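# Flip the inverted bottle upright and return it to crate

## Task

A single bottle sitting in the crate is upside down. Stand it right way up and place it back inside the crate. The task fails if the crate or the tray ends up tilted or displaced. It only counts if the bottle stays put without the robot holding it at the end. Anything the robot is touching at the end must not settle by more than about a fingernail's width once released, or the task fails.

## Robot and tools

Robot: two arms, left_arm and right_arm, each with 7 revolute joints and a parallel gripper. The names are labels only; they do not match the left or right side of any picture. Cameras: cam_high (overview), cam_left_wrist and cam_right_wrist, each 672x504 pixels.

Frame: all reported poses share one scene frame. The origin sits on the table surface midway between the arms. +x points out over the table, +z points up, and left_arm is mounted on the +y side. Positions are in metres and orientations are quaternions in w,x,y,z order. Printed hand positions can be off from reality, more so at long reach.

execute_actions takes "actions", a list holding zero or one item, plus an optional "pictures" boolean (images are included by default). An empty list only reads the state. An item with "rows" (1 to 15 rows) and optional "steps" (1 to 15, default 15) is a motion; each step lasts 1/30 s, one row per step, and the final row repeats when rows run out. An item with only "steps" (up to 300) is a pause that ends that many steps after the previous result, with your writing time counting toward it. A refused call sends nothing.

Each row is one flat list of 20 numbers covering both arms, even when just one arm should move. Numbers 1 to 7: left_arm joint targets; 8: left gripper position; 9: left force_limit; 10: left speed. Numbers 11 to 20: the same ten for right_arm. Joint values are absolute target angles in radians, in the same order as the Joint positions line: waist, shoulder, upper arm roll, elbow, forearm roll, wrist pitch, wrist roll. Stated ranges: waist -6.283 to 6.283, shoulder -2.250 to 2.250, upper arm roll -6.283 to 6.283, elbow -2.580 to 2.580, forearm roll -6.283 to 6.283, wrist pitch -2.100 to 2.100, wrist roll -6.283 to 6.283. A target over 0.013 rad beyond an end, and further out than the current angle, is refused. True ends may differ by up to 0.013 rad; targets past the real end get clipped and a "joint sent to its limit" line appears (possibly referring to an earlier still-running action). Lack of that line does not prove more travel exists.

Gripper numbers are absolute, scaled to [-1, 1]. position: +1 fully open (85 mm), pads touch near -0.8, -1 closes until blocked. force_limit: per-pad squeeze, roughly 20 N at -1, 128 N at 0, 235 N at +1 on a 40 mm object; tiny or thin items get less. speed: gap change rate, about 20 mm/s at -1, 85 at 0, 150 at +1; faster closing adds up to about 5 N (speed 0) or 12 N (speed +1). To keep a gripper unchanged, resend its previous three values; 0 is a real command. Force and speed changes apply only once position changes by 0.01 or more; to soften a grip, open first.

Motion limits: joint speed and acceleration are capped and the joints of an arm are synchronised. Each step, targets are held within 0.304 rad of measured angles for the first four joints and 0.266 rad for the last three, and are scaled back if they would move the hand over 70 mm from where it is. Big moves may still be underway when a result arrives. Arms keep pursuing the last row while you think or wait, until everything nearly stops or a step is HELD.

Result lines: the state line gives each gripper's end_effector_position and end_effector_quat_wxyz. The gripper's fingers extend along its +z and close along its y; the reported point is between closed pads, fingertips about 19 mm past it when closed, 6 mm when open. Closing pushes the fingertips about 13 mm further out, so keep clearance above surfaces. object_status: 0 moving, 1 blocked while opening, 2 blocked while closing (a grip), 3 reached target or pads met. Any new position resets it to 0 briefly. Fingers reclose automatically if a grip slips, except after gripping with force_limit -1. position_measured is in counts: 3 open, about 78 at 60 mm, 130 at 40 mm, 180 at 20 mm, 230 pads touching. Joint positions and Joint velocities list each arm's joints (rad, rad/s). "joint command not followed" means the clearance checker altered joint targets; other parts still ran. HELD marks steps where your row was partly or fully not sent.

zoom_image: "camera" (one of the three names) and "region" [x0, y0, x1, y1] in pixels of that camera's latest image, top-left origin, at most 504 by 504.

finished_scene: "scene", the current scene's number. Replying without any tool call ends everything.

Hazards: load limits are 49.6 N m for waist, shoulder, upper arm roll and elbow, 31.2 N m for the three wrist joints, including held weight; hitting one stops that arm 10 s and drops the rest of the call. Holding loads warms motors: MOTOR HOT appears from 60 °C, and at 75 °C an OVER-TEMPERATURE FAULT makes that arm sag. Occasional disturbances may tug a held part or nudge loose items. Avoid arm-to-arm collisions, knocking anything off the table, dropping or slamming the bottle, and shoving or tipping the crate or tray.

Each tool is called after "Request:" as name([rows], argument=value, ...), one row to a line, values as JSON.

## Session

Request:
execute_actions(actions=[])

Scene clock: 0.00 s of 7600.00 s.
left_arm: end_effector_position=(+0.6352, +0.5411, +0.3434) position_measured=3 object_status=3 end_effector_quat_wxyz=(+0.323, +0.669, -0.026, +0.669) | right_arm: end_effector_position=(+0.0456, -0.1217, +0.3147) position_measured=3 object_status=3 end_effector_quat_wxyz=(-0.157, +0.826, +0.280, -0.463)
Joint positions: left_arm=[-0.826  0.875  0.258  1.639  1.797  1.304  2.544] | right_arm=[-0.718  0.264  0.168  2.061 -0.609  1.712 -1.382]
Joint velocities: left_arm=[ 0.     0.    -0.     0.     0.001  0.    -0.   ] | right_arm=[-0.    -0.001 -0.001 -0.    -0.    -0.001 -0.002]

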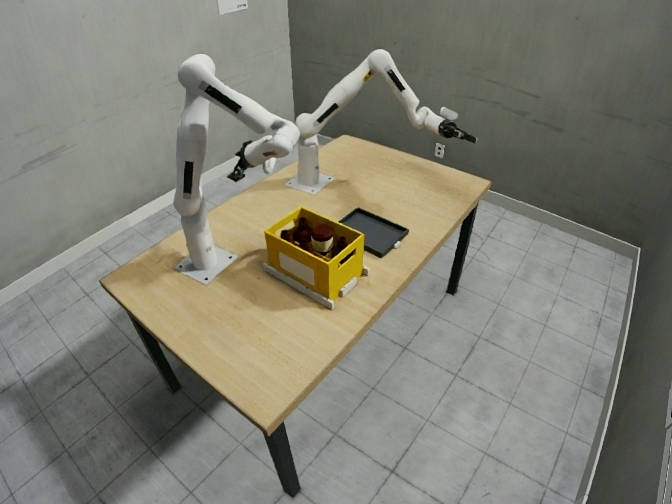

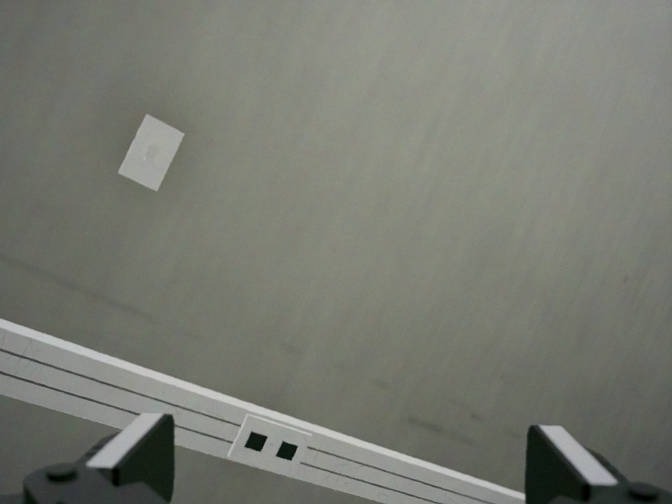

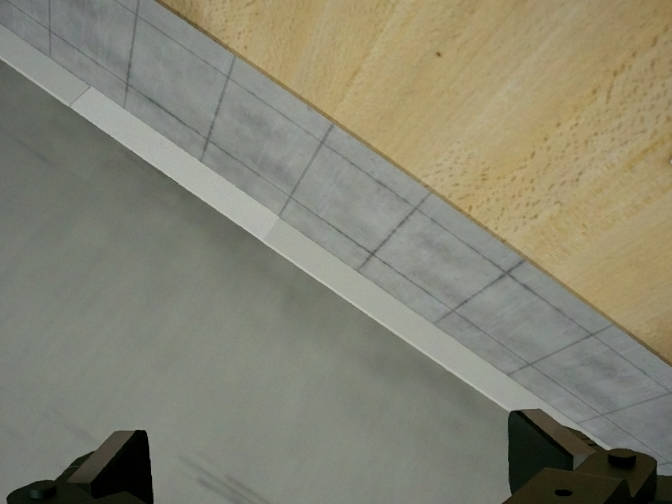

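Request:
zoom_image(camera="cam_high", region=[255, 170, 415, 320])

Region (255, 170, 415, 320) of cam_high's 672x504 image, scaled by 3.150, with more detail than that image has; it fills the top 472 rows of this view, and the rest is white.

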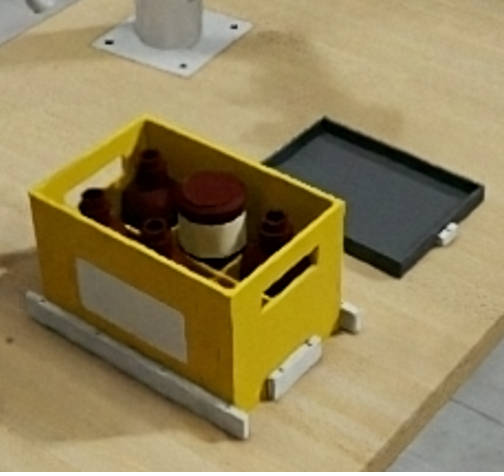

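Request:
execute_actions([
  {"rows": [[1.487,-1.06,0,1.965,0,0.666,3.14,0.45,0,0, -0.4947,0.3403,0,1.5202,0,1.2811,-0.70,1,0,0]], "steps": 15},
], pictures=false)

Request:
execute_actions([
  {"steps": 30},
])

Scene clock: 4.40 s of 7600.00 s.
left_arm: end_effector_position=(+0.5704, +0.3540, +0.2929) position_measured=72 object_status=0 end_effector_quat_wxyz=(+0.297, +0.830, -0.117, +0.458) | right_arm: end_effector_position=(+0.2383, -0.0807, +0.2587) position_measured=3 object_status=3 end_effector_quat_wxyz=(-0.131, +0.850, +0.475, -0.189)
Joint positions: left_arm=[-0.473  0.523  0.07   1.874  1.5    1.005  2.841] | right_arm=[-0.562  0.318  0.049  1.742 -0.327  1.443 -1.1  ]
Joint velocities: left_arm=[ 1.003 -0.994 -0.276  0.358 -0.867 -0.869  0.867] | right_arm=[ 0.228  0.079 -0.178 -0.775  0.788 -0.567  0.792]
Steps of this call (steps 1 to 90: nothing new was sent; then 0.90 s passed at rest; steps 91 to 105: all 15 steps of this action). Readings (joint positions | what the end effector reports):
91: left_arm=[-0.824 0.873 0.257 1.640 1.796 1.303 2.545] | right_arm=[-0.716 0.264 0.168 2.060 -0.608 1.712 -1.381] | left_arm position_measured=3 object_status=0 | right_arm position_measured=3 object_status=3
92: left_arm=[-0.817 0.866 0.251 1.645 1.793 1.298 2.549] | right_arm=[-0.711 0.266 0.165 2.054 -0.604 1.708 -1.377] | left_arm position_measured=5 object_status=0 | right_arm position_measured=3 object_status=3
94: left_arm=[-0.787 0.835 0.228 1.672 1.770 1.274 2.572] | right_arm=[-0.688 0.273 0.150 2.027 -0.581 1.685 -1.354] | left_arm position_measured=15 object_status=0 | right_arm position_measured=3 object_status=3
98: left_arm=[-0.686 0.734 0.159 1.760 1.684 1.189 2.658] | right_arm=[-0.626 0.295 0.102 1.925 -0.491 1.595 -1.264] | left_arm position_measured=44 object_status=0 | right_arm position_measured=3 object_status=3
105: the state above

Scene clock: 5.40 s of 7600.00 s.
left_arm: end_effector_position=(+0.3029, +0.0776, +0.5169) position_measured=72 object_status=3 end_effector_quat_wxyz=(+0.026, +0.615, -0.607, +0.503) | right_arm: end_effector_position=(+0.4100, -0.0850, +0.2803) position_measured=3 object_status=3 end_effector_quat_wxyz=(+0.000, +0.730, +0.683, -0.000)
Joint positions: left_arm=[ 0.42  -0.365  0.003  1.961  0.717  0.677  3.131] | right_arm=[-0.495  0.34   0.     1.52   0.     1.281 -0.7  ]
Joint velocities: left_arm=[ 0.865 -0.863 -0.005  0.009 -0.751 -0.038  0.031] | right_arm=[-0.     0.002 -0.001 -0.    -0.002  0.    -0.002]
Steps of this call (steps 1 to 30: the robot went on to your last target). Readings (joint positions | what the end effector reports):
1: left_arm=[-0.439 0.490 0.061 1.886 1.471 0.975 2.870] | right_arm=[-0.554 0.321 0.044 1.716 -0.300 1.424 -1.072] | left_arm position_measured=72 object_status=0 | right_arm position_measured=3 object_status=3
2: left_arm=[-0.405 0.456 0.053 1.896 1.441 0.946 2.900] | right_arm=[-0.547 0.323 0.038 1.691 -0.269 1.406 -1.042] | left_arm position_measured=72 object_status=0 | right_arm position_measured=3 object_status=3
4: left_arm=[-0.335 0.386 0.040 1.913 1.380 0.885 2.958] | right_arm=[-0.533 0.328 0.027 1.643 -0.200 1.371 -0.971] | left_arm position_measured=72 object_status=0 | right_arm position_measured=3 object_status=3
8: left_arm=[-0.206 0.258 0.024 1.934 1.265 0.794 3.035] | right_arm=[-0.510 0.336 0.011 1.567 -0.076 1.315 -0.810] | left_arm position_measured=72 object_status=3 | right_arm position_measured=3 object_status=3
30: the state above

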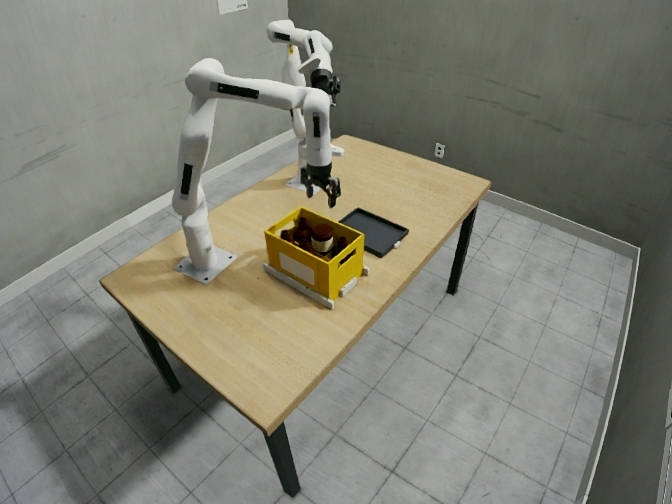

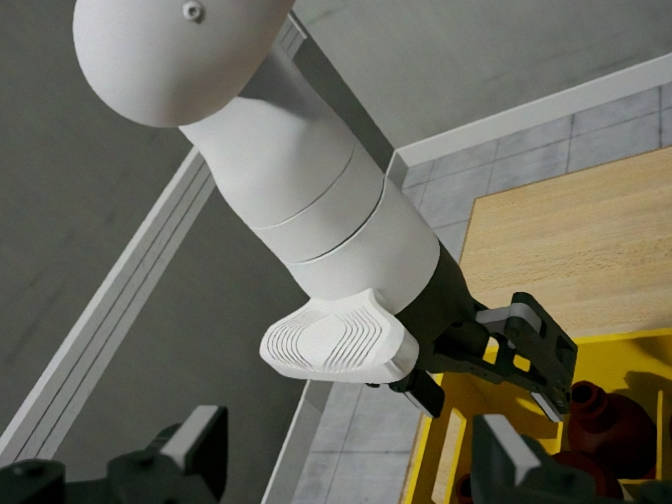

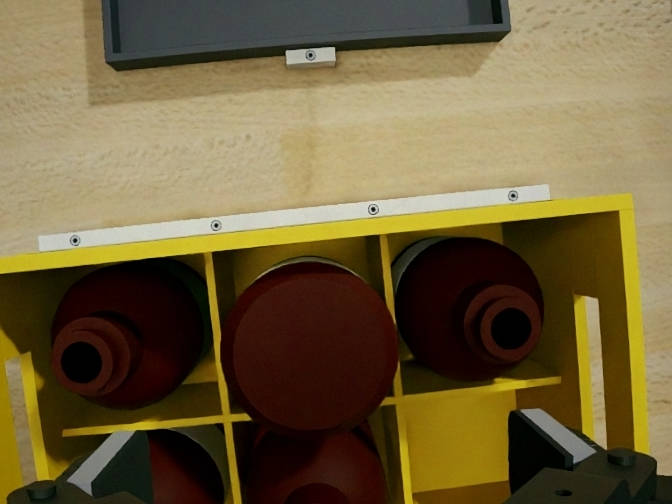

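Request:
execute_actions([
  {"rows": [[1.487,-1.06,0,1.965,0,0.666,3.14,0.45,0,0, -0.5148,0.3733,0,1.6065,0,1.1618,-0.682,1,0,0],[1.487,-1.06,0,1.965,0,0.666,3.14,0.45,0,0, -0.5148,0.3733,0,1.6065,0,1.1618,-0.682,1,0,0],[1.487,-1.06,0,1.965,0,0.666,3.14,0.45,0,0, -0.5148,0.3733,0,1.6065,0,1.1618,-0.682,1,0,0],[1.487,-1.06,0,1.965,0,0.666,3.14,0.45,0,0, -0.5148,0.4163,0,1.6813,0,1.044,-0.682,1,0,0],[1.487,-1.06,0,1.965,0,0.666,3.14,0.45,0,0, -0.5148,0.4163,0,1.6813,0,1.044,-0.682,1,0,0],[1.487,-1.06,0,1.965,0,0.666,3.14,0.45,0,0, -0.5148,0.4163,0,1.6813,0,1.044,-0.682,1,0,0],[1.487,-1.06,0,1.965,0,0.666,3.14,0.45,0,0, -0.5148,0.4482,0,1.7222,0,0.9712,-0.682,1,0,0]], "steps": 15},
])

Scene clock: 9.87 s of 7600.00 s.
left_arm: end_effector_position=(-0.0187, +0.1627, +0.6846) position_measured=72 object_status=3 end_effector_quat_wxyz=(+0.060, -0.059, +0.705, -0.704) | right_arm: end_effector_position=(+0.4056, -0.0773, +0.1762) position_measured=3 object_status=3 end_effector_quat_wxyz=(+0.000, +0.717, +0.697, +0.001)
Joint positions: left_arm=[ 1.487 -1.06   0.     1.965  0.     0.666  3.14 ] | right_arm=[-0.515  0.447 -0.     1.722 -0.     0.971 -0.682]
Joint velocities: left_arm=[-0.    -0.    -0.001  0.     0.002  0.001  0.   ] | right_arm=[-0.003  0.014  0.003  0.009  0.    -0.007  0.002]
Steps of this call (steps 1 to 60: the robot went on to your last target; steps 61 to 119: nothing new was sent; steps 120 to 134: all 15 steps of this action). Readings (joint positions | what the end effector reports):
120: left_arm=[1.487 -1.060 0.000 1.965 0.000 0.666 3.140] | right_arm=[-0.495 0.341 0.000 1.521 0.000 1.280 -0.700] | left_arm position_measured=72 object_status=3 | right_arm position_measured=3 object_status=3
121: left_arm=[1.487 -1.060 0.000 1.965 0.000 0.666 3.140] | right_arm=[-0.497 0.343 0.000 1.526 0.000 1.273 -0.699] | left_arm position_measured=72 object_status=3 | right_arm position_measured=3 object_status=3
123: left_arm=[1.487 -1.060 0.000 1.965 0.000 0.666 3.140] | right_arm=[-0.503 0.353 0.001 1.553 0.000 1.236 -0.693] | left_arm position_measured=72 object_status=3 | right_arm position_measured=3 object_status=3
127: left_arm=[1.487 -1.060 0.000 1.965 0.000 0.666 3.140] | right_arm=[-0.511 0.404 -0.000 1.651 -0.000 1.088 -0.685] | left_arm position_measured=72 object_status=3 | right_arm position_measured=3 object_status=3
134: the state above

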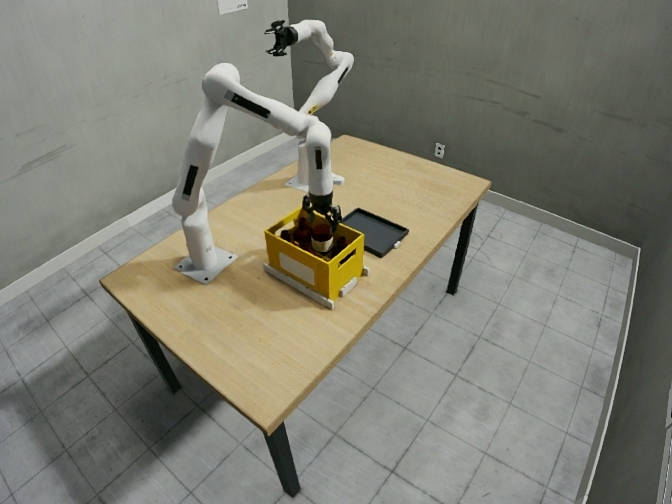

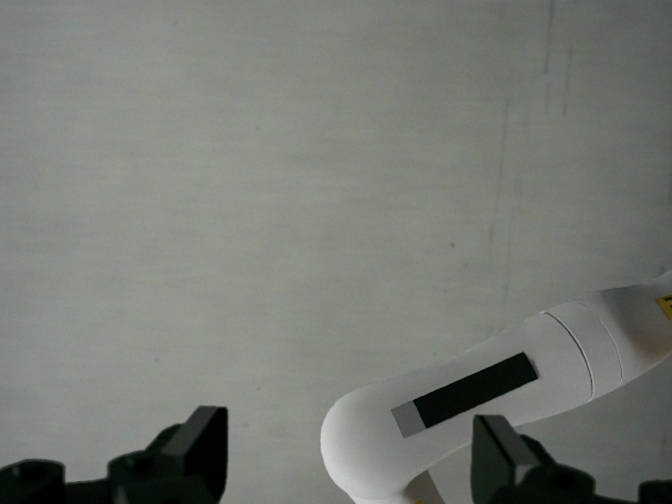

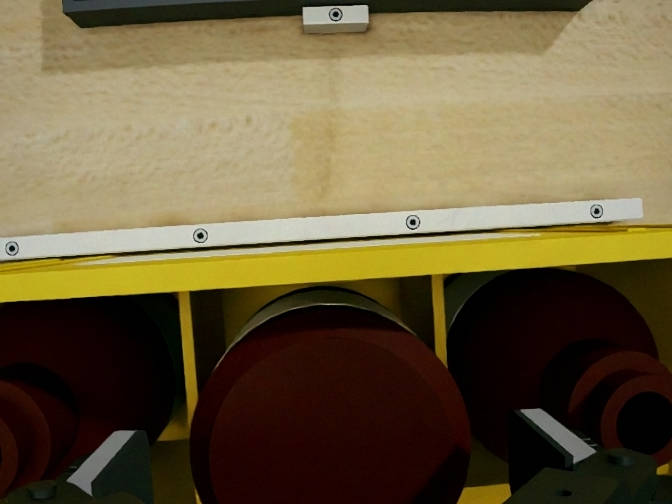

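Request:
execute_actions([
  {"rows": [[1.487,-1.06,0,1.965,0,0.666,3.14,0.45,0,0, -0.512,0.4536,0,1.7283,0,0.9597,-0.68,1,0,0],[1.487,-1.06,0,1.965,0,0.666,3.14,0.45,0,0, -0.511,0.4592,0,1.7343,0,0.9481,-0.68,1,0,0],[1.487,-1.06,0,1.965,0,0.666,3.14,0.45,0,0, -0.511,0.4649,0,1.7402,0,0.9365,-0.68,1,0,0],[1.487,-1.06,0,1.965,0,0.666,3.14,0.45,0,0, -0.511,0.4707,0,1.7460,0,0.9249,-0.68,1,0,0],[1.487,-1.06,0,1.965,0,0.666,3.14,0.45,0,0, -0.511,0.4766,0,1.7516,0,0.9134,-0.68,1,0,0],[1.487,-1.06,0,1.965,0,0.666,3.14,0.45,0,0, -0.511,0.4826,0,1.7571,0,0.9019,-0.68,1,0,0],[1.487,-1.06,0,1.965,0,0.666,3.14,0.45,0,0, -0.511,0.4886,0,1.7625,0,0.8905,-0.68,1,0,0],[1.487,-1.06,0,1.965,0,0.666,3.14,0.45,0,0, -0.511,0.4948,0,1.7678,0,0.8790,-0.68,1,0,0],[1.487,-1.06,0,1.965,0,0.666,3.14,0.45,0,0, -0.511,0.4995,0,1.7717,0,0.8704,-0.68,1,0,0],[1.487,-1.06,0,1.965,0,0.666,3.14,0.45,0,0, -0.511,0.5026,0,1.7742,0,0.8648,-0.68,1,0,0]], "steps": 14},
], pictures=false)

Request:
execute_actions([
  {"rows": [[1.487,-1.06,0,1.965,0,0.666,3.14,0.45,0,0, -0.511,0.5026,0,1.7742,0,0.8648,-0.68,-1,0,-0.4]], "steps": 15},
])

Scene clock: 12.30 s of 7600.00 s.
left_arm: end_effector_position=(-0.0187, +0.1627, +0.6846) position_measured=72 object_status=3 end_effector_quat_wxyz=(+0.060, -0.059, +0.705, -0.704) | right_arm: end_effector_position=(+0.4063, -0.0787, +0.1388) position_measured=3 object_status=3 end_effector_quat_wxyz=(+0.000, +0.718, +0.696, +0.001)
Joint positions: left_arm=[ 1.487 -1.06   0.     1.965  0.     0.666  3.14 ] | right_arm=[-0.511  0.501 -0.     1.774 -0.     0.865 -0.68 ]
Joint velocities: left_arm=[ 0.     0.     0.    -0.     0.002  0.001 -0.   ] | right_arm=[ 0.     0.01  -0.001  0.002 -0.    -0.004 -0.   ]
Steps of this call (steps 1 to 15: the robot went on to your last target; steps 16 to 59: nothing new was sent; steps 60 to 73: all 14 steps of this action). Readings (joint positions | what the end effector reports):
60: left_arm=[1.487 -1.060 0.000 1.965 0.000 0.666 3.140] | right_arm=[-0.514 0.449 -0.000 1.723 -0.000 0.970 -0.682] | left_arm position_measured=72 object_status=3 | right_arm position_measured=3 object_status=3
61: left_arm=[1.487 -1.060 0.000 1.965 0.000 0.666 3.140] | right_arm=[-0.512 0.453 -0.000 1.727 -0.000 0.963 -0.681] | left_arm position_measured=72 object_status=3 | right_arm position_measured=3 object_status=3
63: left_arm=[1.487 -1.060 0.000 1.965 0.000 0.666 3.140] | right_arm=[-0.511 0.463 0.000 1.737 0.000 0.942 -0.680] | left_arm position_measured=72 object_status=3 | right_arm position_measured=3 object_status=3
67: left_arm=[1.487 -1.060 0.000 1.965 0.000 0.666 3.140] | right_arm=[-0.511 0.486 0.000 1.759 -0.000 0.897 -0.680] | left_arm position_measured=72 object_status=3 | right_arm position_measured=3 object_status=3
73: the state above

Scene clock: 12.80 s of 7600.00 s.
left_arm: end_effector_position=(-0.0187, +0.1627, +0.6846) position_measured=72 object_status=3 end_effector_quat_wxyz=(+0.060, -0.059, +0.705, -0.704) | right_arm: end_effector_position=(+0.4063, -0.0788, +0.1389) position_measured=44 object_status=0 end_effector_quat_wxyz=(+0.000, +0.718, +0.696, +0.000)
Joint positions: left_arm=[ 1.487 -1.06   0.     1.965  0.     0.666  3.14 ] | right_arm=[-0.511  0.501 -0.     1.774 -0.     0.866 -0.68 ]
Joint velocities: left_arm=[-0.     0.     0.    -0.    -0.001 -0.001  0.   ] | right_arm=[ 0.     0.001 -0.002  0.001 -0.002 -0.002  0.   ]
Steps of this call (steps 1 to 15: all 15 steps of this action). Readings (joint positions | what the end effector reports):
1: left_arm=[1.487 -1.060 0.000 1.965 0.000 0.666 3.140] | right_arm=[-0.511 0.502 -0.000 1.774 0.000 0.865 -0.680] | left_arm position_measured=72 object_status=3 | right_arm position_measured=3 object_status=0
2: left_arm=[1.487 -1.060 0.000 1.965 0.000 0.666 3.140] | right_arm=[-0.511 0.502 0.000 1.774 0.000 0.865 -0.680] | left_arm position_measured=72 object_status=3 | right_arm position_measured=4 object_status=0
4: left_arm=[1.487 -1.060 0.000 1.965 0.000 0.666 3.140] | right_arm=[-0.511 0.502 0.000 1.774 0.000 0.865 -0.680] | left_arm position_measured=72 object_status=3 | right_arm position_measured=11 object_status=0
8: left_arm=[1.487 -1.060 0.000 1.965 0.000 0.666 3.140] | right_arm=[-0.511 0.503 0.000 1.774 0.000 0.865 -0.680] | left_arm position_measured=72 object_status=3 | right_arm position_measured=31 object_status=0
15: the state above

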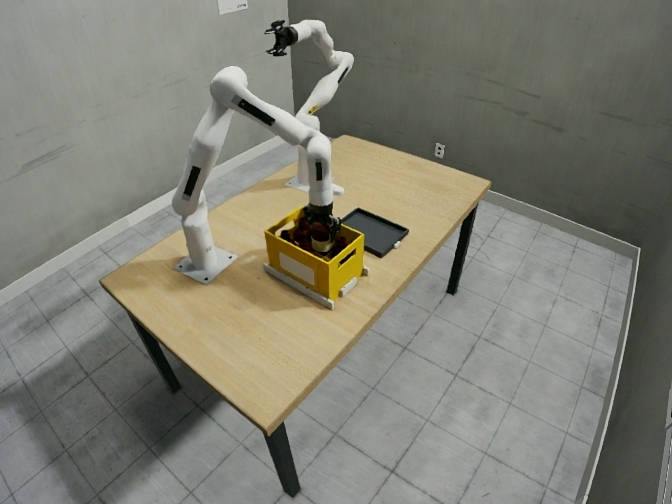

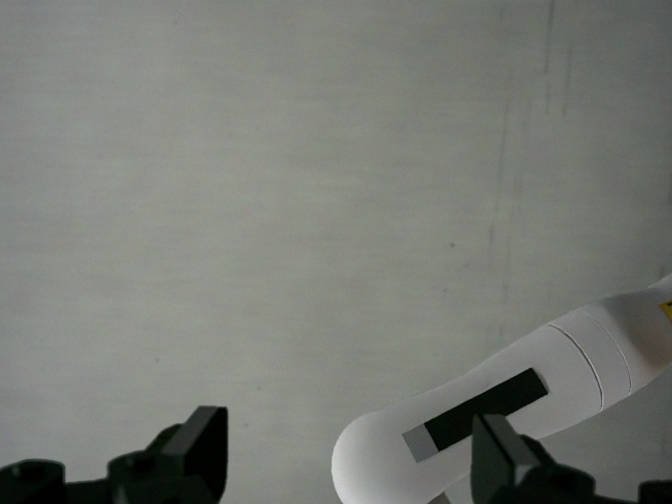

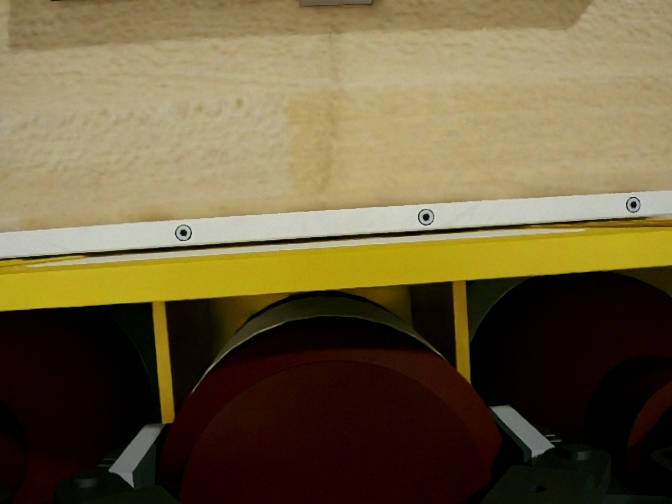

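Request:
execute_actions([
  {"rows": [[1.487,-1.06,0,1.965,0,0.666,3.14,0.45,0,0, -0.511,0.498,0,1.7703,0,0.8733,-0.68,-1,0,-0.4],[1.487,-1.06,0,1.965,0,0.666,3.14,0.45,0,0, -0.511,0.4902,0,1.7638,0,0.8876,-0.68,-1,0,-0.4],[1.487,-1.06,0,1.965,0,0.666,3.14,0.45,0,0, -0.511,0.4796,0,1.7544,0,0.9076,-0.68,-1,0,-0.4],[1.487,-1.06,0,1.965,0,0.666,3.14,0.45,0,0, -0.511,0.4678,0,1.7431,0,0.9307,-0.68,-1,0,-0.4],[1.487,-1.06,0,1.965,0,0.666,3.14,0.45,0,0, -0.511,0.455,0,1.7298,0,0.9568,-0.68,-1,0,-0.4],[1.487,-1.06,0,1.965,0,0.666,3.14,0.45,0,0, -0.511,0.4416,0,1.7143,0,0.9857,-0.68,-1,0,-0.4],[1.487,-1.06,0,1.965,0,0.666,3.14,0.45,0,0, -0.511,0.4287,0,1.6982,0,1.0147,-0.68,-1,0,-0.4],[1.487,-1.06,0,1.965,0,0.666,3.14,0.45,0,0, -0.511,0.4163,0,1.6813,0,1.044,-0.68,-1,0,-0.4],[1.487,-1.06,0,1.965,0,0.666,3.14,0.45,0,0, -0.511,0.4046,0,1.6637,0,1.0733,-0.68,-1,0,-0.4],[1.487,-1.06,0,1.965,0,0.666,3.14,0.45,0,0, -0.511,0.3935,0,1.6454,0,1.1027,-0.68,-1,0,-0.4],[1.487,-1.06,0,1.965,0,0.666,3.14,0.45,0,0, -0.511,0.3831,0,1.6263,0,1.1322,-0.68,-1,0,-0.4],[1.487,-1.06,0,1.965,0,0.666,3.14,0.45,0,0, -0.511,0.3733,0,1.6065,0,1.1618,-0.68,-1,0,-0.4],[1.487,-1.06,0,1.965,0,0.666,3.14,0.45,0,0, -0.511,0.3641,0,1.586,0,1.1915,-0.68,-1,0,-0.4],[1.487,-1.06,0,1.965,0,0.666,3.14,0.45,0,0, -0.511,0.3556,0,1.5647,0,1.2213,-0.68,-1,0,-0.4],[1.487,-1.06,0,1.965,0,0.666,3.14,0.45,0,0, -0.511,0.3478,0,1.5426,0,1.2512,-0.68,-1,0,-0.4]], "steps": 15},
], pictures=false)

Request:
execute_actions([
  {"rows": [[1.487,-1.06,0,1.965,0,0.666,3.14,0.45,0,0, -0.511,0.3406,0,1.5197,0,1.2813,-0.66,-1,0,-0.4],[1.487,-1.06,0,1.965,0,0.666,3.14,0.45,0,0, -0.511,0.3341,0,1.4961,0,1.3114,-0.63,-1,0,-0.4],[1.487,-1.06,0,1.965,0,0.666,3.14,0.45,0,0, -0.511,0.3284,0,1.4717,0,1.3415,-0.60,-1,0,-0.4],[1.487,-1.06,0,1.965,0,0.666,3.14,0.45,0,0, -0.511,0.3233,0,1.4464,0,1.3719,-0.57,-1,0,-0.4],[1.487,-1.06,0,1.965,0,0.666,3.14,0.45,0,0, -0.511,0.319,0,1.4203,0,1.4023,-0.54,-1,0,-0.4],[1.487,-1.06,0,1.965,0,0.666,3.14,0.45,0,0, -0.511,0.305,0,1.405,0,1.4316,-0.51,-1,0,-0.4],[1.487,-1.06,0,1.965,0,0.666,3.14,0.45,0,0, -0.511,0.285,0,1.40,0,1.4566,-0.48,-1,0,-0.4],[1.487,-1.06,0,1.965,0,0.666,3.14,0.45,0,0, -0.52,0.26,0,1.41,0,1.4716,-0.45,-1,0,-0.4],[1.487,-1.06,0,1.965,0,0.666,3.14,0.45,0,0, -0.54,0.23,0,1.44,0,1.4716,-0.42,-1,0,-0.4],[1.487,-1.06,0,1.965,0,0.666,3.14,0.45,0,0, -0.57,0.20,0,1.47,0,1.4716,-0.39,-1,0,-0.4],[1.487,-1.06,0,1.965,0,0.666,3.14,0.45,0,0, -0.61,0.165,0,1.505,0,1.4716,-0.36,-1,0,-0.4],[1.487,-1.06,0,1.965,0,0.666,3.14,0.45,0,0, -0.65,0.13,0,1.54,0,1.4716,-0.33,-1,0,-0.4],[1.487,-1.06,0,1.965,0,0.666,3.14,0.45,0,0, -0.69,0.095,0,1.575,0,1.4716,-0.30,-1,0,-0.4],[1.487,-1.06,0,1.965,0,0.666,3.14,0.45,0,0, -0.73,0.06,0,1.61,0,1.4716,-0.27,-1,0,-0.4],[1.487,-1.06,0,1.965,0,0.666,3.14,0.45,0,0, -0.77,0.025,0,1.645,0,1.4716,-0.24,-1,0,-0.4]], "steps": 15},
], pictures=false)

Request:
execute_actions([
  {"rows": [[1.487,-1.06,0,1.965,0,0.666,3.14,0.45,0,0, -1.602,-0.2,0,1.87,0,1.4716,0,-1,0,-0.4]], "steps": 15},
], pictures=false)

Request:
execute_actions([
  {"rows": [[1.487,-1.06,0,1.965,0,0.666,3.14,0.45,0,0, -1.602,-0.8635,0,2.0205,0,0.4138,0,-1,0,-0.4]], "steps": 15},
], pictures=false)

Request:
execute_actions([
  {"steps": 25},
])

Scene clock: 21.10 s of 7600.00 s.
left_arm: end_effector_position=(-0.0187, +0.1627, +0.6846) position_measured=72 object_status=3 end_effector_quat_wxyz=(+0.060, -0.059, +0.705, -0.704) | right_arm: end_effector_position=(+0.4066, -0.0785, +0.2435) position_measured=44 object_status=2 end_effector_quat_wxyz=(-0.000, +0.718, +0.696, -0.000)
Joint positions: left_arm=[ 1.487 -1.06   0.     1.965  0.     0.666  3.14 ] | right_arm=[-0.511  0.372  0.     1.598  0.     1.173 -0.68 ]
Joint velocities: left_arm=[ 0.     0.001  0.     0.    -0.001 -0.001 -0.   ] | right_arm=[ 0.001 -0.255  0.001 -0.579  0.001  0.839 -0.   ]
Steps of this call (steps 1 to 15: the robot went on to your last target; steps 16 to 90: nothing new was sent; then 4.80 s passed at rest; steps 91 to 105: all 15 steps of this action). Readings (joint positions | what the end effector reports):
91: left_arm=[1.487 -1.060 0.000 1.965 0.000 0.666 3.140] | right_arm=[-0.511 0.500 -0.000 1.773 -0.000 0.867 -0.680] | left_arm position_measured=72 object_status=3 | right_arm position_measured=44 object_status=2
92: left_arm=[1.487 -1.060 0.000 1.965 0.000 0.666 3.140] | right_arm=[-0.511 0.497 -0.000 1.771 -0.000 0.872 -0.680] | left_arm position_measured=72 object_status=3 | right_arm position_measured=44 object_status=2
94: left_arm=[1.487 -1.060 0.000 1.965 0.000 0.666 3.140] | right_arm=[-0.511 0.484 -0.000 1.760 -0.000 0.897 -0.680] | left_arm position_measured=72 object_status=3 | right_arm position_measured=44 object_status=2
98: left_arm=[1.487 -1.060 0.000 1.965 -0.000 0.666 3.140] | right_arm=[-0.511 0.443 -0.000 1.715 0.000 0.983 -0.680] | left_arm position_measured=72 object_status=3 | right_arm position_measured=44 object_status=2
105: the state above

Scene clock: 21.60 s of 7600.00 s.
left_arm: end_effector_position=(-0.0187, +0.1627, +0.6846) position_measured=72 object_status=3 end_effector_quat_wxyz=(+0.060, -0.059, +0.705, -0.704) | right_arm: end_effector_position=(+0.3522, -0.0775, +0.3738) position_measured=44 object_status=2 end_effector_quat_wxyz=(+0.007, +0.565, +0.824, +0.026)
Joint positions: left_arm=[ 1.487 -1.06   0.     1.965 -0.     0.666  3.14 ] | right_arm=[-0.598  0.163  0.002  1.457  0.001  1.468 -0.366]
Joint velocities: left_arm=[ 0.    -0.     0.    -0.    -0.002  0.002  0.   ] | right_arm=[-0.837 -0.639 -0.006  0.718 -0.004  0.008  0.573]
Steps of this call (steps 1 to 15: all 15 steps of this action). Readings (joint positions | what the end effector reports):
1: left_arm=[1.487 -1.060 0.000 1.965 0.000 0.666 3.140] | right_arm=[-0.511 0.364 0.000 1.578 0.000 1.201 -0.680] | left_arm position_measured=72 object_status=3 | right_arm position_measured=44 object_status=2
2: left_arm=[1.487 -1.060 0.000 1.965 -0.000 0.666 3.140] | right_arm=[-0.511 0.356 0.000 1.557 -0.000 1.229 -0.679] | left_arm position_measured=72 object_status=3 | right_arm position_measured=44 object_status=2
4: left_arm=[1.487 -1.060 0.000 1.965 0.000 0.666 3.140] | right_arm=[-0.511 0.342 0.000 1.515 -0.000 1.286 -0.663] | left_arm position_measured=72 object_status=3 | right_arm position_measured=44 object_status=2
8: left_arm=[1.487 -1.060 0.000 1.965 0.000 0.666 3.140] | right_arm=[-0.511 0.312 -0.000 1.430 0.000 1.402 -0.544] | left_arm position_measured=72 object_status=3 | right_arm position_measured=44 object_status=2
15: the state above

Scene clock: 22.10 s of 7600.00 s.
left_arm: end_effector_position=(-0.0187, +0.1627, +0.6846) position_measured=72 object_status=3 end_effector_quat_wxyz=(+0.060, -0.059, +0.705, -0.704) | right_arm: end_effector_position=(+0.1409, -0.0928, +0.3607) position_measured=44 object_status=2 end_effector_quat_wxyz=(+0.000, +0.182, +0.983, +0.003)
Joint positions: left_arm=[ 1.487 -1.06   0.     1.965  0.     0.666  3.14 ] | right_arm=[-1.119 -0.147 -0.     1.811 -0.     1.471 -0.053]
Joint velocities: left_arm=[-0.    -0.    -0.    -0.     0.    -0.001  0.   ] | right_arm=[-1.346 -0.298 -0.     0.355  0.     0.005  0.324]
Steps of this call (steps 1 to 15: all 15 steps of this action). Readings (joint positions | what the end effector reports):
1: left_arm=[1.487 -1.060 0.000 1.965 0.000 0.666 3.140] | right_arm=[-0.627 0.140 0.001 1.484 0.001 1.468 -0.346] | left_arm position_measured=72 object_status=3 | right_arm position_measured=44 object_status=2
2: left_arm=[1.487 -1.060 0.000 1.965 0.000 0.666 3.140] | right_arm=[-0.655 0.114 0.000 1.513 0.000 1.468 -0.323] | left_arm position_measured=72 object_status=3 | right_arm position_measured=44 object_status=2
4: left_arm=[1.487 -1.060 0.000 1.965 -0.000 0.666 3.140] | right_arm=[-0.713 0.056 -0.000 1.569 -0.000 1.469 -0.273] | left_arm position_measured=72 object_status=3 | right_arm position_measured=44 object_status=2
8: left_arm=[1.487 -1.060 0.000 1.965 0.000 0.666 3.140] | right_arm=[-0.838 -0.040 -0.000 1.681 -0.000 1.470 -0.172] | left_arm position_measured=72 object_status=3 | right_arm position_measured=44 object_status=2
15: the state above

Scene clock: 22.60 s of 7600.00 s.
left_arm: end_effector_position=(-0.0187, +0.1627, +0.6846) position_measured=72 object_status=3 end_effector_quat_wxyz=(+0.060, -0.059, +0.705, -0.704) | right_arm: end_effector_position=(+0.0335, -0.0705, +0.4509) position_measured=44 object_status=2 end_effector_quat_wxyz=(-0.021, -0.054, +0.937, +0.345)
Joint positions: left_arm=[ 1.487 -1.06   0.     1.965  0.     0.666  3.14 ] | right_arm=[-1.551 -0.649 -0.001  2.002 -0.     1.084 -0.003]
Joint velocities: left_arm=[-0.     0.     0.    -0.     0.001 -0.    -0.   ] | right_arm=[-0.249 -1.044  0.002  0.105  0.004 -1.043  0.017]
Steps of this call (steps 1 to 15: all 15 steps of this action). Readings (joint positions | what the end effector reports):
1: left_arm=[1.487 -1.060 0.000 1.965 0.000 0.666 3.140] | right_arm=[-1.164 -0.158 -0.000 1.822 -0.000 1.471 -0.043] | left_arm position_measured=72 object_status=3 | right_arm position_measured=44 object_status=2
2: left_arm=[1.487 -1.060 0.000 1.965 0.000 0.666 3.140] | right_arm=[-1.207 -0.172 -0.001 1.836 -0.001 1.466 -0.035] | left_arm position_measured=72 object_status=3 | right_arm position_measured=44 object_status=2
4: left_arm=[1.487 -1.060 0.000 1.965 0.000 0.666 3.140] | right_arm=[-1.282 -0.217 -0.001 1.873 -0.001 1.444 -0.025] | left_arm position_measured=72 object_status=3 | right_arm position_measured=44 object_status=2
8: left_arm=[1.487 -1.060 0.000 1.965 0.000 0.666 3.140] | right_arm=[-1.430 -0.367 -0.001 1.947 -0.001 1.337 -0.012] | left_arm position_measured=72 object_status=3 | right_arm position_measured=44 object_status=2
15: the state above

Scene clock: 23.43 s of 7600.00 s.
left_arm: end_effector_position=(-0.0187, +0.1627, +0.6846) position_measured=72 object_status=3 end_effector_quat_wxyz=(+0.060, -0.059, +0.705, -0.704) | right_arm: end_effector_position=(+0.0166, -0.0466, +0.6846) position_measured=44 object_status=2 end_effector_quat_wxyz=(-0.060, -0.060, +0.705, +0.705)
Joint positions: left_arm=[ 1.487 -1.06   0.     1.965  0.     0.666  3.14 ] | right_arm=[-1.602 -0.863  0.     2.02   0.     0.414  0.   ]
Joint velocities: left_arm=[-0.     0.     0.     0.    -0.001  0.     0.   ] | right_arm=[-0.001 -0.    -0.001  0.001  0.002  0.001  0.002]
Steps of this call (steps 1 to 25: the robot went on to your last target). Readings (joint positions | what the end effector reports):
1: left_arm=[1.487 -1.060 0.000 1.965 0.000 0.666 3.140] | right_arm=[-1.559 -0.682 -0.001 2.005 -0.000 1.047 -0.002] | left_arm position_measured=72 object_status=3 | right_arm position_measured=44 object_status=2
2: left_arm=[1.487 -1.060 0.000 1.965 0.000 0.666 3.140] | right_arm=[-1.566 -0.713 -0.000 2.008 -0.000 1.008 -0.002] | left_arm position_measured=72 object_status=3 | right_arm position_measured=44 object_status=2
4: left_arm=[1.487 -1.060 0.000 1.965 0.000 0.666 3.140] | right_arm=[-1.577 -0.760 -0.000 2.012 -0.000 0.927 -0.001] | left_arm position_measured=72 object_status=3 | right_arm position_measured=44 object_status=2
8: left_arm=[1.487 -1.060 0.000 1.965 -0.000 0.666 3.140] | right_arm=[-1.590 -0.815 -0.000 2.016 -0.000 0.765 -0.001] | left_arm position_measured=72 object_status=3 | right_arm position_measured=44 object_status=2
25: the state above

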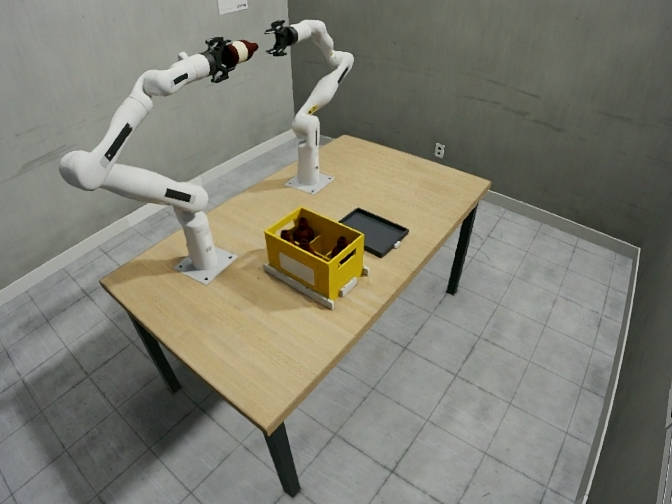

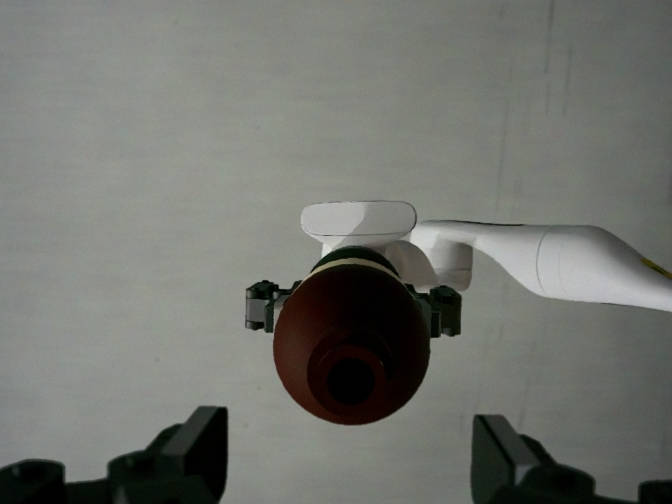

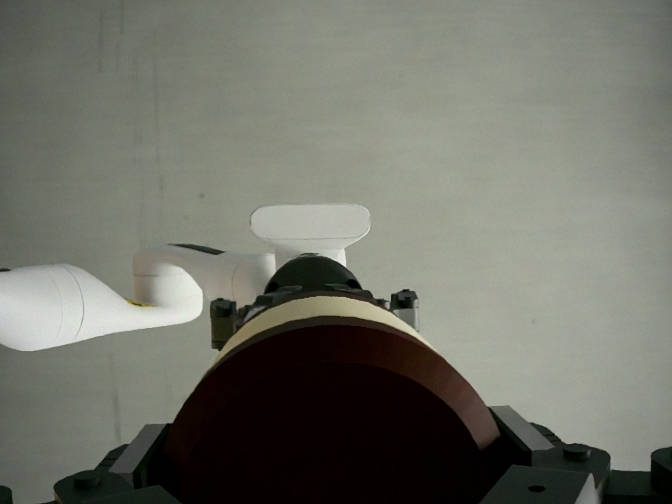

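Request:
zoom_image(camera="cam_high", region=[215, 20, 285, 75])

Request:
zoom_image(camera="cam_left_wrist", region=[270, 300, 440, 440])

Request:
zoom_image(camera="cam_high", region=[275, 205, 365, 275])

Region (215, 20, 285, 75) of cam_high's 672x504 image, scaled by 7.200, with more detail than that image has; it fills the top 396 rows of this view, and the rest is white.

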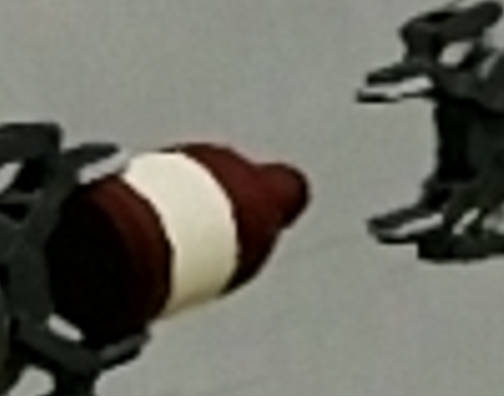

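Region (270, 300, 440, 440) of cam_left_wrist's 672x504 image, scaled by 2.965; it fills the top 415 rows of this view, and the rest is white.

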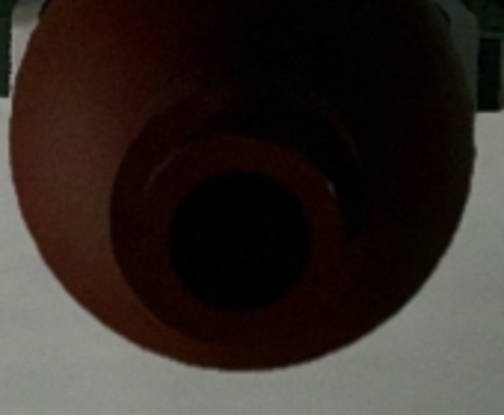

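Region (275, 205, 365, 275) of cam_high's 672x504 image, scaled by 5.600, with more detail than that image has.

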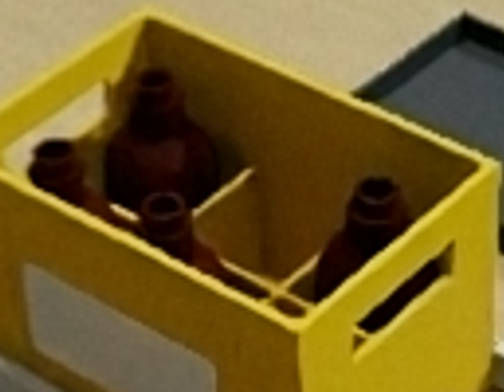

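Request:
execute_actions([
  {"rows": [[1.487,-1.008,0,1.987,0,0.5918,3.14,0.45,0,0, -1.602,-0.8635,0,2.0205,0,0.4138,0,-1,0,-0.4],[1.487,-1.008,0,1.987,0,0.5918,3.14,0.45,0,0, -1.602,-0.8635,0,2.0205,0,0.4138,0,-1,0,-0.4],[1.487,-0.9527,0,2.0043,0,0.5192,3.14,0.45,0,0, -1.602,-0.8635,0,2.0205,0,0.4138,0,-1,0,-0.4],[1.487,-0.9527,0,2.0043,0,0.5192,3.14,0.45,0,0, -1.602,-0.8635,0,2.0205,0,0.4138,0,-1,0,-0.4],[1.487,-0.93,0,2.009,0,0.4918,3.14,0.45,0,0, -1.602,-0.8635,0,2.0205,0,0.4138,0,-1,0,-0.4],[1.487,-0.90,0,2.0145,0,0.4563,3.14,0.45,0,0, -1.602,-0.8635,0,2.0205,0,0.4138,0,-1,0,-0.4],[1.487,-0.875,0,2.0185,0,0.4273,3.14,0.45,0,0, -1.602,-0.8635,0,2.0205,0,0.4138,0,-1,0,-0.4],[1.487,-0.849,0,2.0219,0,0.3979,3.14,0.45,0,0, -1.602,-0.8635,0,2.0205,0,0.4138,0,-1,0,-0.4]], "steps": 15},
], pictures=false)

Request:
execute_actions([
  {"rows": [[1.487,-0.849,0,2.0219,0,0.3979,3.14,-1,0.2,-0.3, -1.602,-0.8635,0,2.0205,0,0.4138,0,-1,0,-0.4]], "steps": 15},
], pictures=false)

Request:
execute_actions([
  {"steps": 10},
])

Request:
zoom_image(camera="cam_high", region=[215, 20, 285, 75])

Scene clock: 28.60 s of 7600.00 s.
left_arm: end_effector_position=(-0.0032, +0.0724, +0.6861) position_measured=72 object_status=3 end_effector_quat_wxyz=(+0.060, -0.059, +0.703, -0.706) | right_arm: end_effector_position=(+0.0166, -0.0466, +0.6846) position_measured=44 object_status=2 end_effector_quat_wxyz=(-0.060, -0.060, +0.705, +0.705)
Joint positions: left_arm=[ 1.487 -0.854 -0.     2.022 -0.     0.398  3.14 ] | right_arm=[-1.602 -0.863  0.     2.021  0.     0.414  0.   ]
Joint velocities: left_arm=[ 0.     0.042  0.001 -0.004 -0.    -0.013  0.   ] | right_arm=[-0.    -0.001 -0.    -0.    -0.    -0.001 -0.001]
Steps of this call (steps 1 to 30: the robot went on to your last target; steps 31 to 90: nothing new was sent; then 1.67 s passed at rest; steps 91 to 105: all 15 steps of this action). Readings (joint positions | what the end effector reports):
91: left_arm=[1.487 -1.059 0.000 1.965 -0.000 0.665 3.140] | right_arm=[-1.602 -0.863 0.000 2.021 0.000 0.414 0.000] | left_arm position_measured=72 object_status=3 | right_arm position_measured=44 object_status=2
92: left_arm=[1.487 -1.052 0.000 1.967 0.000 0.657 3.140] | right_arm=[-1.602 -0.864 0.000 2.021 0.000 0.414 0.000] | left_arm position_measured=72 object_status=3 | right_arm position_measured=44 object_status=2
94: left_arm=[1.487 -1.022 0.000 1.978 0.000 0.620 3.140] | right_arm=[-1.602 -0.863 0.000 2.021 0.000 0.414 0.000] | left_arm position_measured=72 object_status=3 | right_arm position_measured=44 object_status=2
98: left_arm=[1.487 -0.928 0.000 2.006 -0.000 0.497 3.140] | right_arm=[-1.602 -0.864 0.000 2.021 0.000 0.414 -0.000] | left_arm position_measured=72 object_status=3 | right_arm position_measured=44 object_status=2
105: the state above

Scene clock: 29.10 s of 7600.00 s.
left_arm: end_effector_position=(-0.0029, +0.0703, +0.6848) position_measured=144 object_status=0 end_effector_quat_wxyz=(+0.060, -0.059, +0.704, -0.705) | right_arm: end_effector_position=(+0.0166, -0.0467, +0.6846) position_measured=44 object_status=2 end_effector_quat_wxyz=(-0.060, -0.060, +0.705, +0.705)
Joint positions: left_arm=[ 1.487 -0.849 -0.     2.022 -0.     0.398  3.14 ] | right_arm=[-1.602 -0.864  0.     2.021 -0.     0.414 -0.   ]
Joint velocities: left_arm=[ 0.001 -0.011  0.    -0.003 -0.001  0.003  0.   ] | right_arm=[ 0.001 -0.009  0.    -0.005 -0.002 -0.002  0.001]
Steps of this call (steps 1 to 15: all 15 steps of this action). Readings (joint positions | what the end effector reports):
1: left_arm=[1.487 -0.853 -0.000 2.022 0.000 0.398 3.140] | right_arm=[-1.602 -0.864 0.000 2.021 0.000 0.414 0.000] | left_arm position_measured=72 object_status=0 | right_arm position_measured=44 object_status=2
2: left_arm=[1.487 -0.852 -0.000 2.022 0.000 0.398 3.140] | right_arm=[-1.602 -0.863 0.000 2.021 0.000 0.414 0.000] | left_arm position_measured=73 object_status=0 | right_arm position_measured=44 object_status=2
4: left_arm=[1.487 -0.851 -0.000 2.022 -0.000 0.398 3.140] | right_arm=[-1.602 -0.863 0.000 2.021 0.000 0.414 0.000] | left_arm position_measured=81 object_status=0 | right_arm position_measured=44 object_status=2
8: left_arm=[1.487 -0.849 -0.000 2.022 -0.000 0.398 3.140] | right_arm=[-1.602 -0.863 0.000 2.021 0.000 0.414 0.000] | left_arm position_measured=103 object_status=0 | right_arm position_measured=44 object_status=2
15: the state above

Scene clock: 29.43 s of 7600.00 s.
left_arm: end_effector_position=(-0.0029, +0.0705, +0.6850) position_measured=153 object_status=2 end_effector_quat_wxyz=(+0.060, -0.059, +0.704, -0.705) | right_arm: end_effector_position=(+0.0166, -0.0468, +0.6847) position_measured=44 object_status=2 end_effector_quat_wxyz=(-0.060, -0.060, +0.704, +0.705)
Joint positions: left_arm=[ 1.487 -0.85  -0.     2.022 -0.     0.398  3.14 ] | right_arm=[-1.602 -0.864 -0.     2.02  -0.     0.414 -0.   ]
Joint velocities: left_arm=[-0.    -0.    -0.    -0.     0.001 -0.001  0.   ] | right_arm=[-0.001 -0.002 -0.001 -0.    -0.001 -0.001 -0.   ]
Steps of this call (steps 1 to 10: the robot went on to your last target). Readings (joint positions | what the end effector reports):
1: left_arm=[1.487 -0.849 -0.000 2.022 -0.000 0.398 3.140] | right_arm=[-1.602 -0.864 0.000 2.020 -0.000 0.414 0.000] | left_arm position_measured=149 object_status=0 | right_arm position_measured=44 object_status=2
2: left_arm=[1.487 -0.850 -0.000 2.022 -0.000 0.398 3.140] | right_arm=[-1.602 -0.864 -0.000 2.020 -0.000 0.414 -0.000] | left_arm position_measured=151 object_status=0 | right_arm position_measured=44 object_status=2
4: left_arm=[1.487 -0.850 -0.000 2.022 -0.000 0.398 3.140] | right_arm=[-1.602 -0.864 -0.000 2.020 -0.000 0.414 -0.000] | left_arm position_measured=153 object_status=0 | right_arm position_measured=44 object_status=2
8: left_arm=[1.487 -0.850 -0.000 2.022 -0.000 0.398 3.140] | right_arm=[-1.602 -0.864 -0.000 2.020 -0.000 0.414 -0.000] | left_arm position_measured=153 object_status=2 | right_arm position_measured=44 object_status=2
10: the state above

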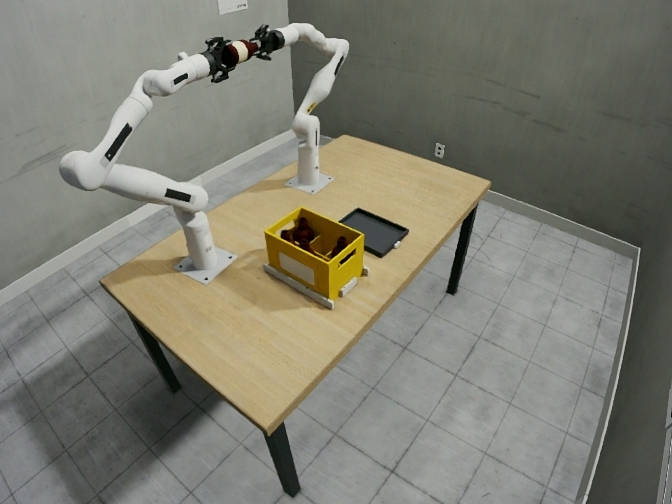

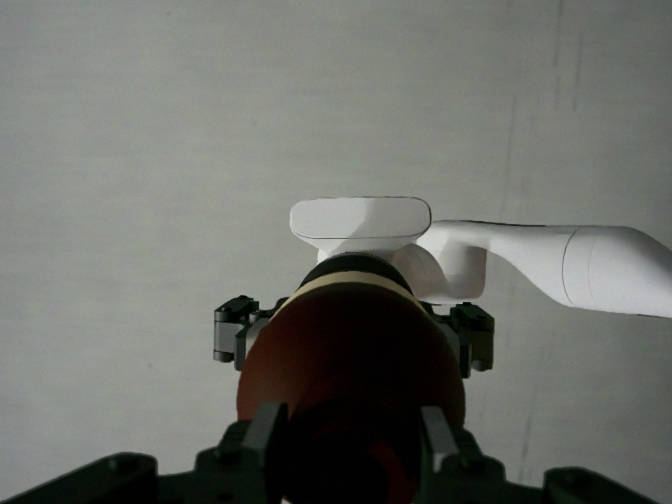

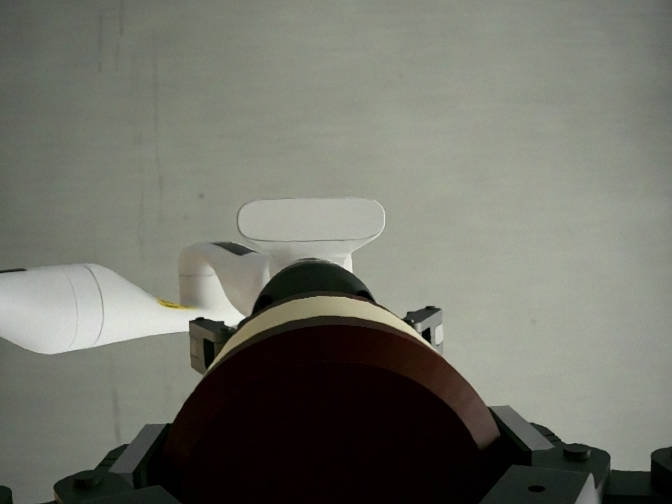

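Region (215, 20, 285, 75) of cam_high's 672x504 image, scaled by 7.200, with more detail than that image has; it fills the top 396 rows of this view, and the rest is white.

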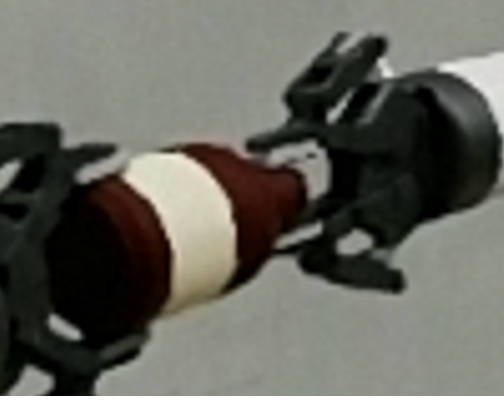

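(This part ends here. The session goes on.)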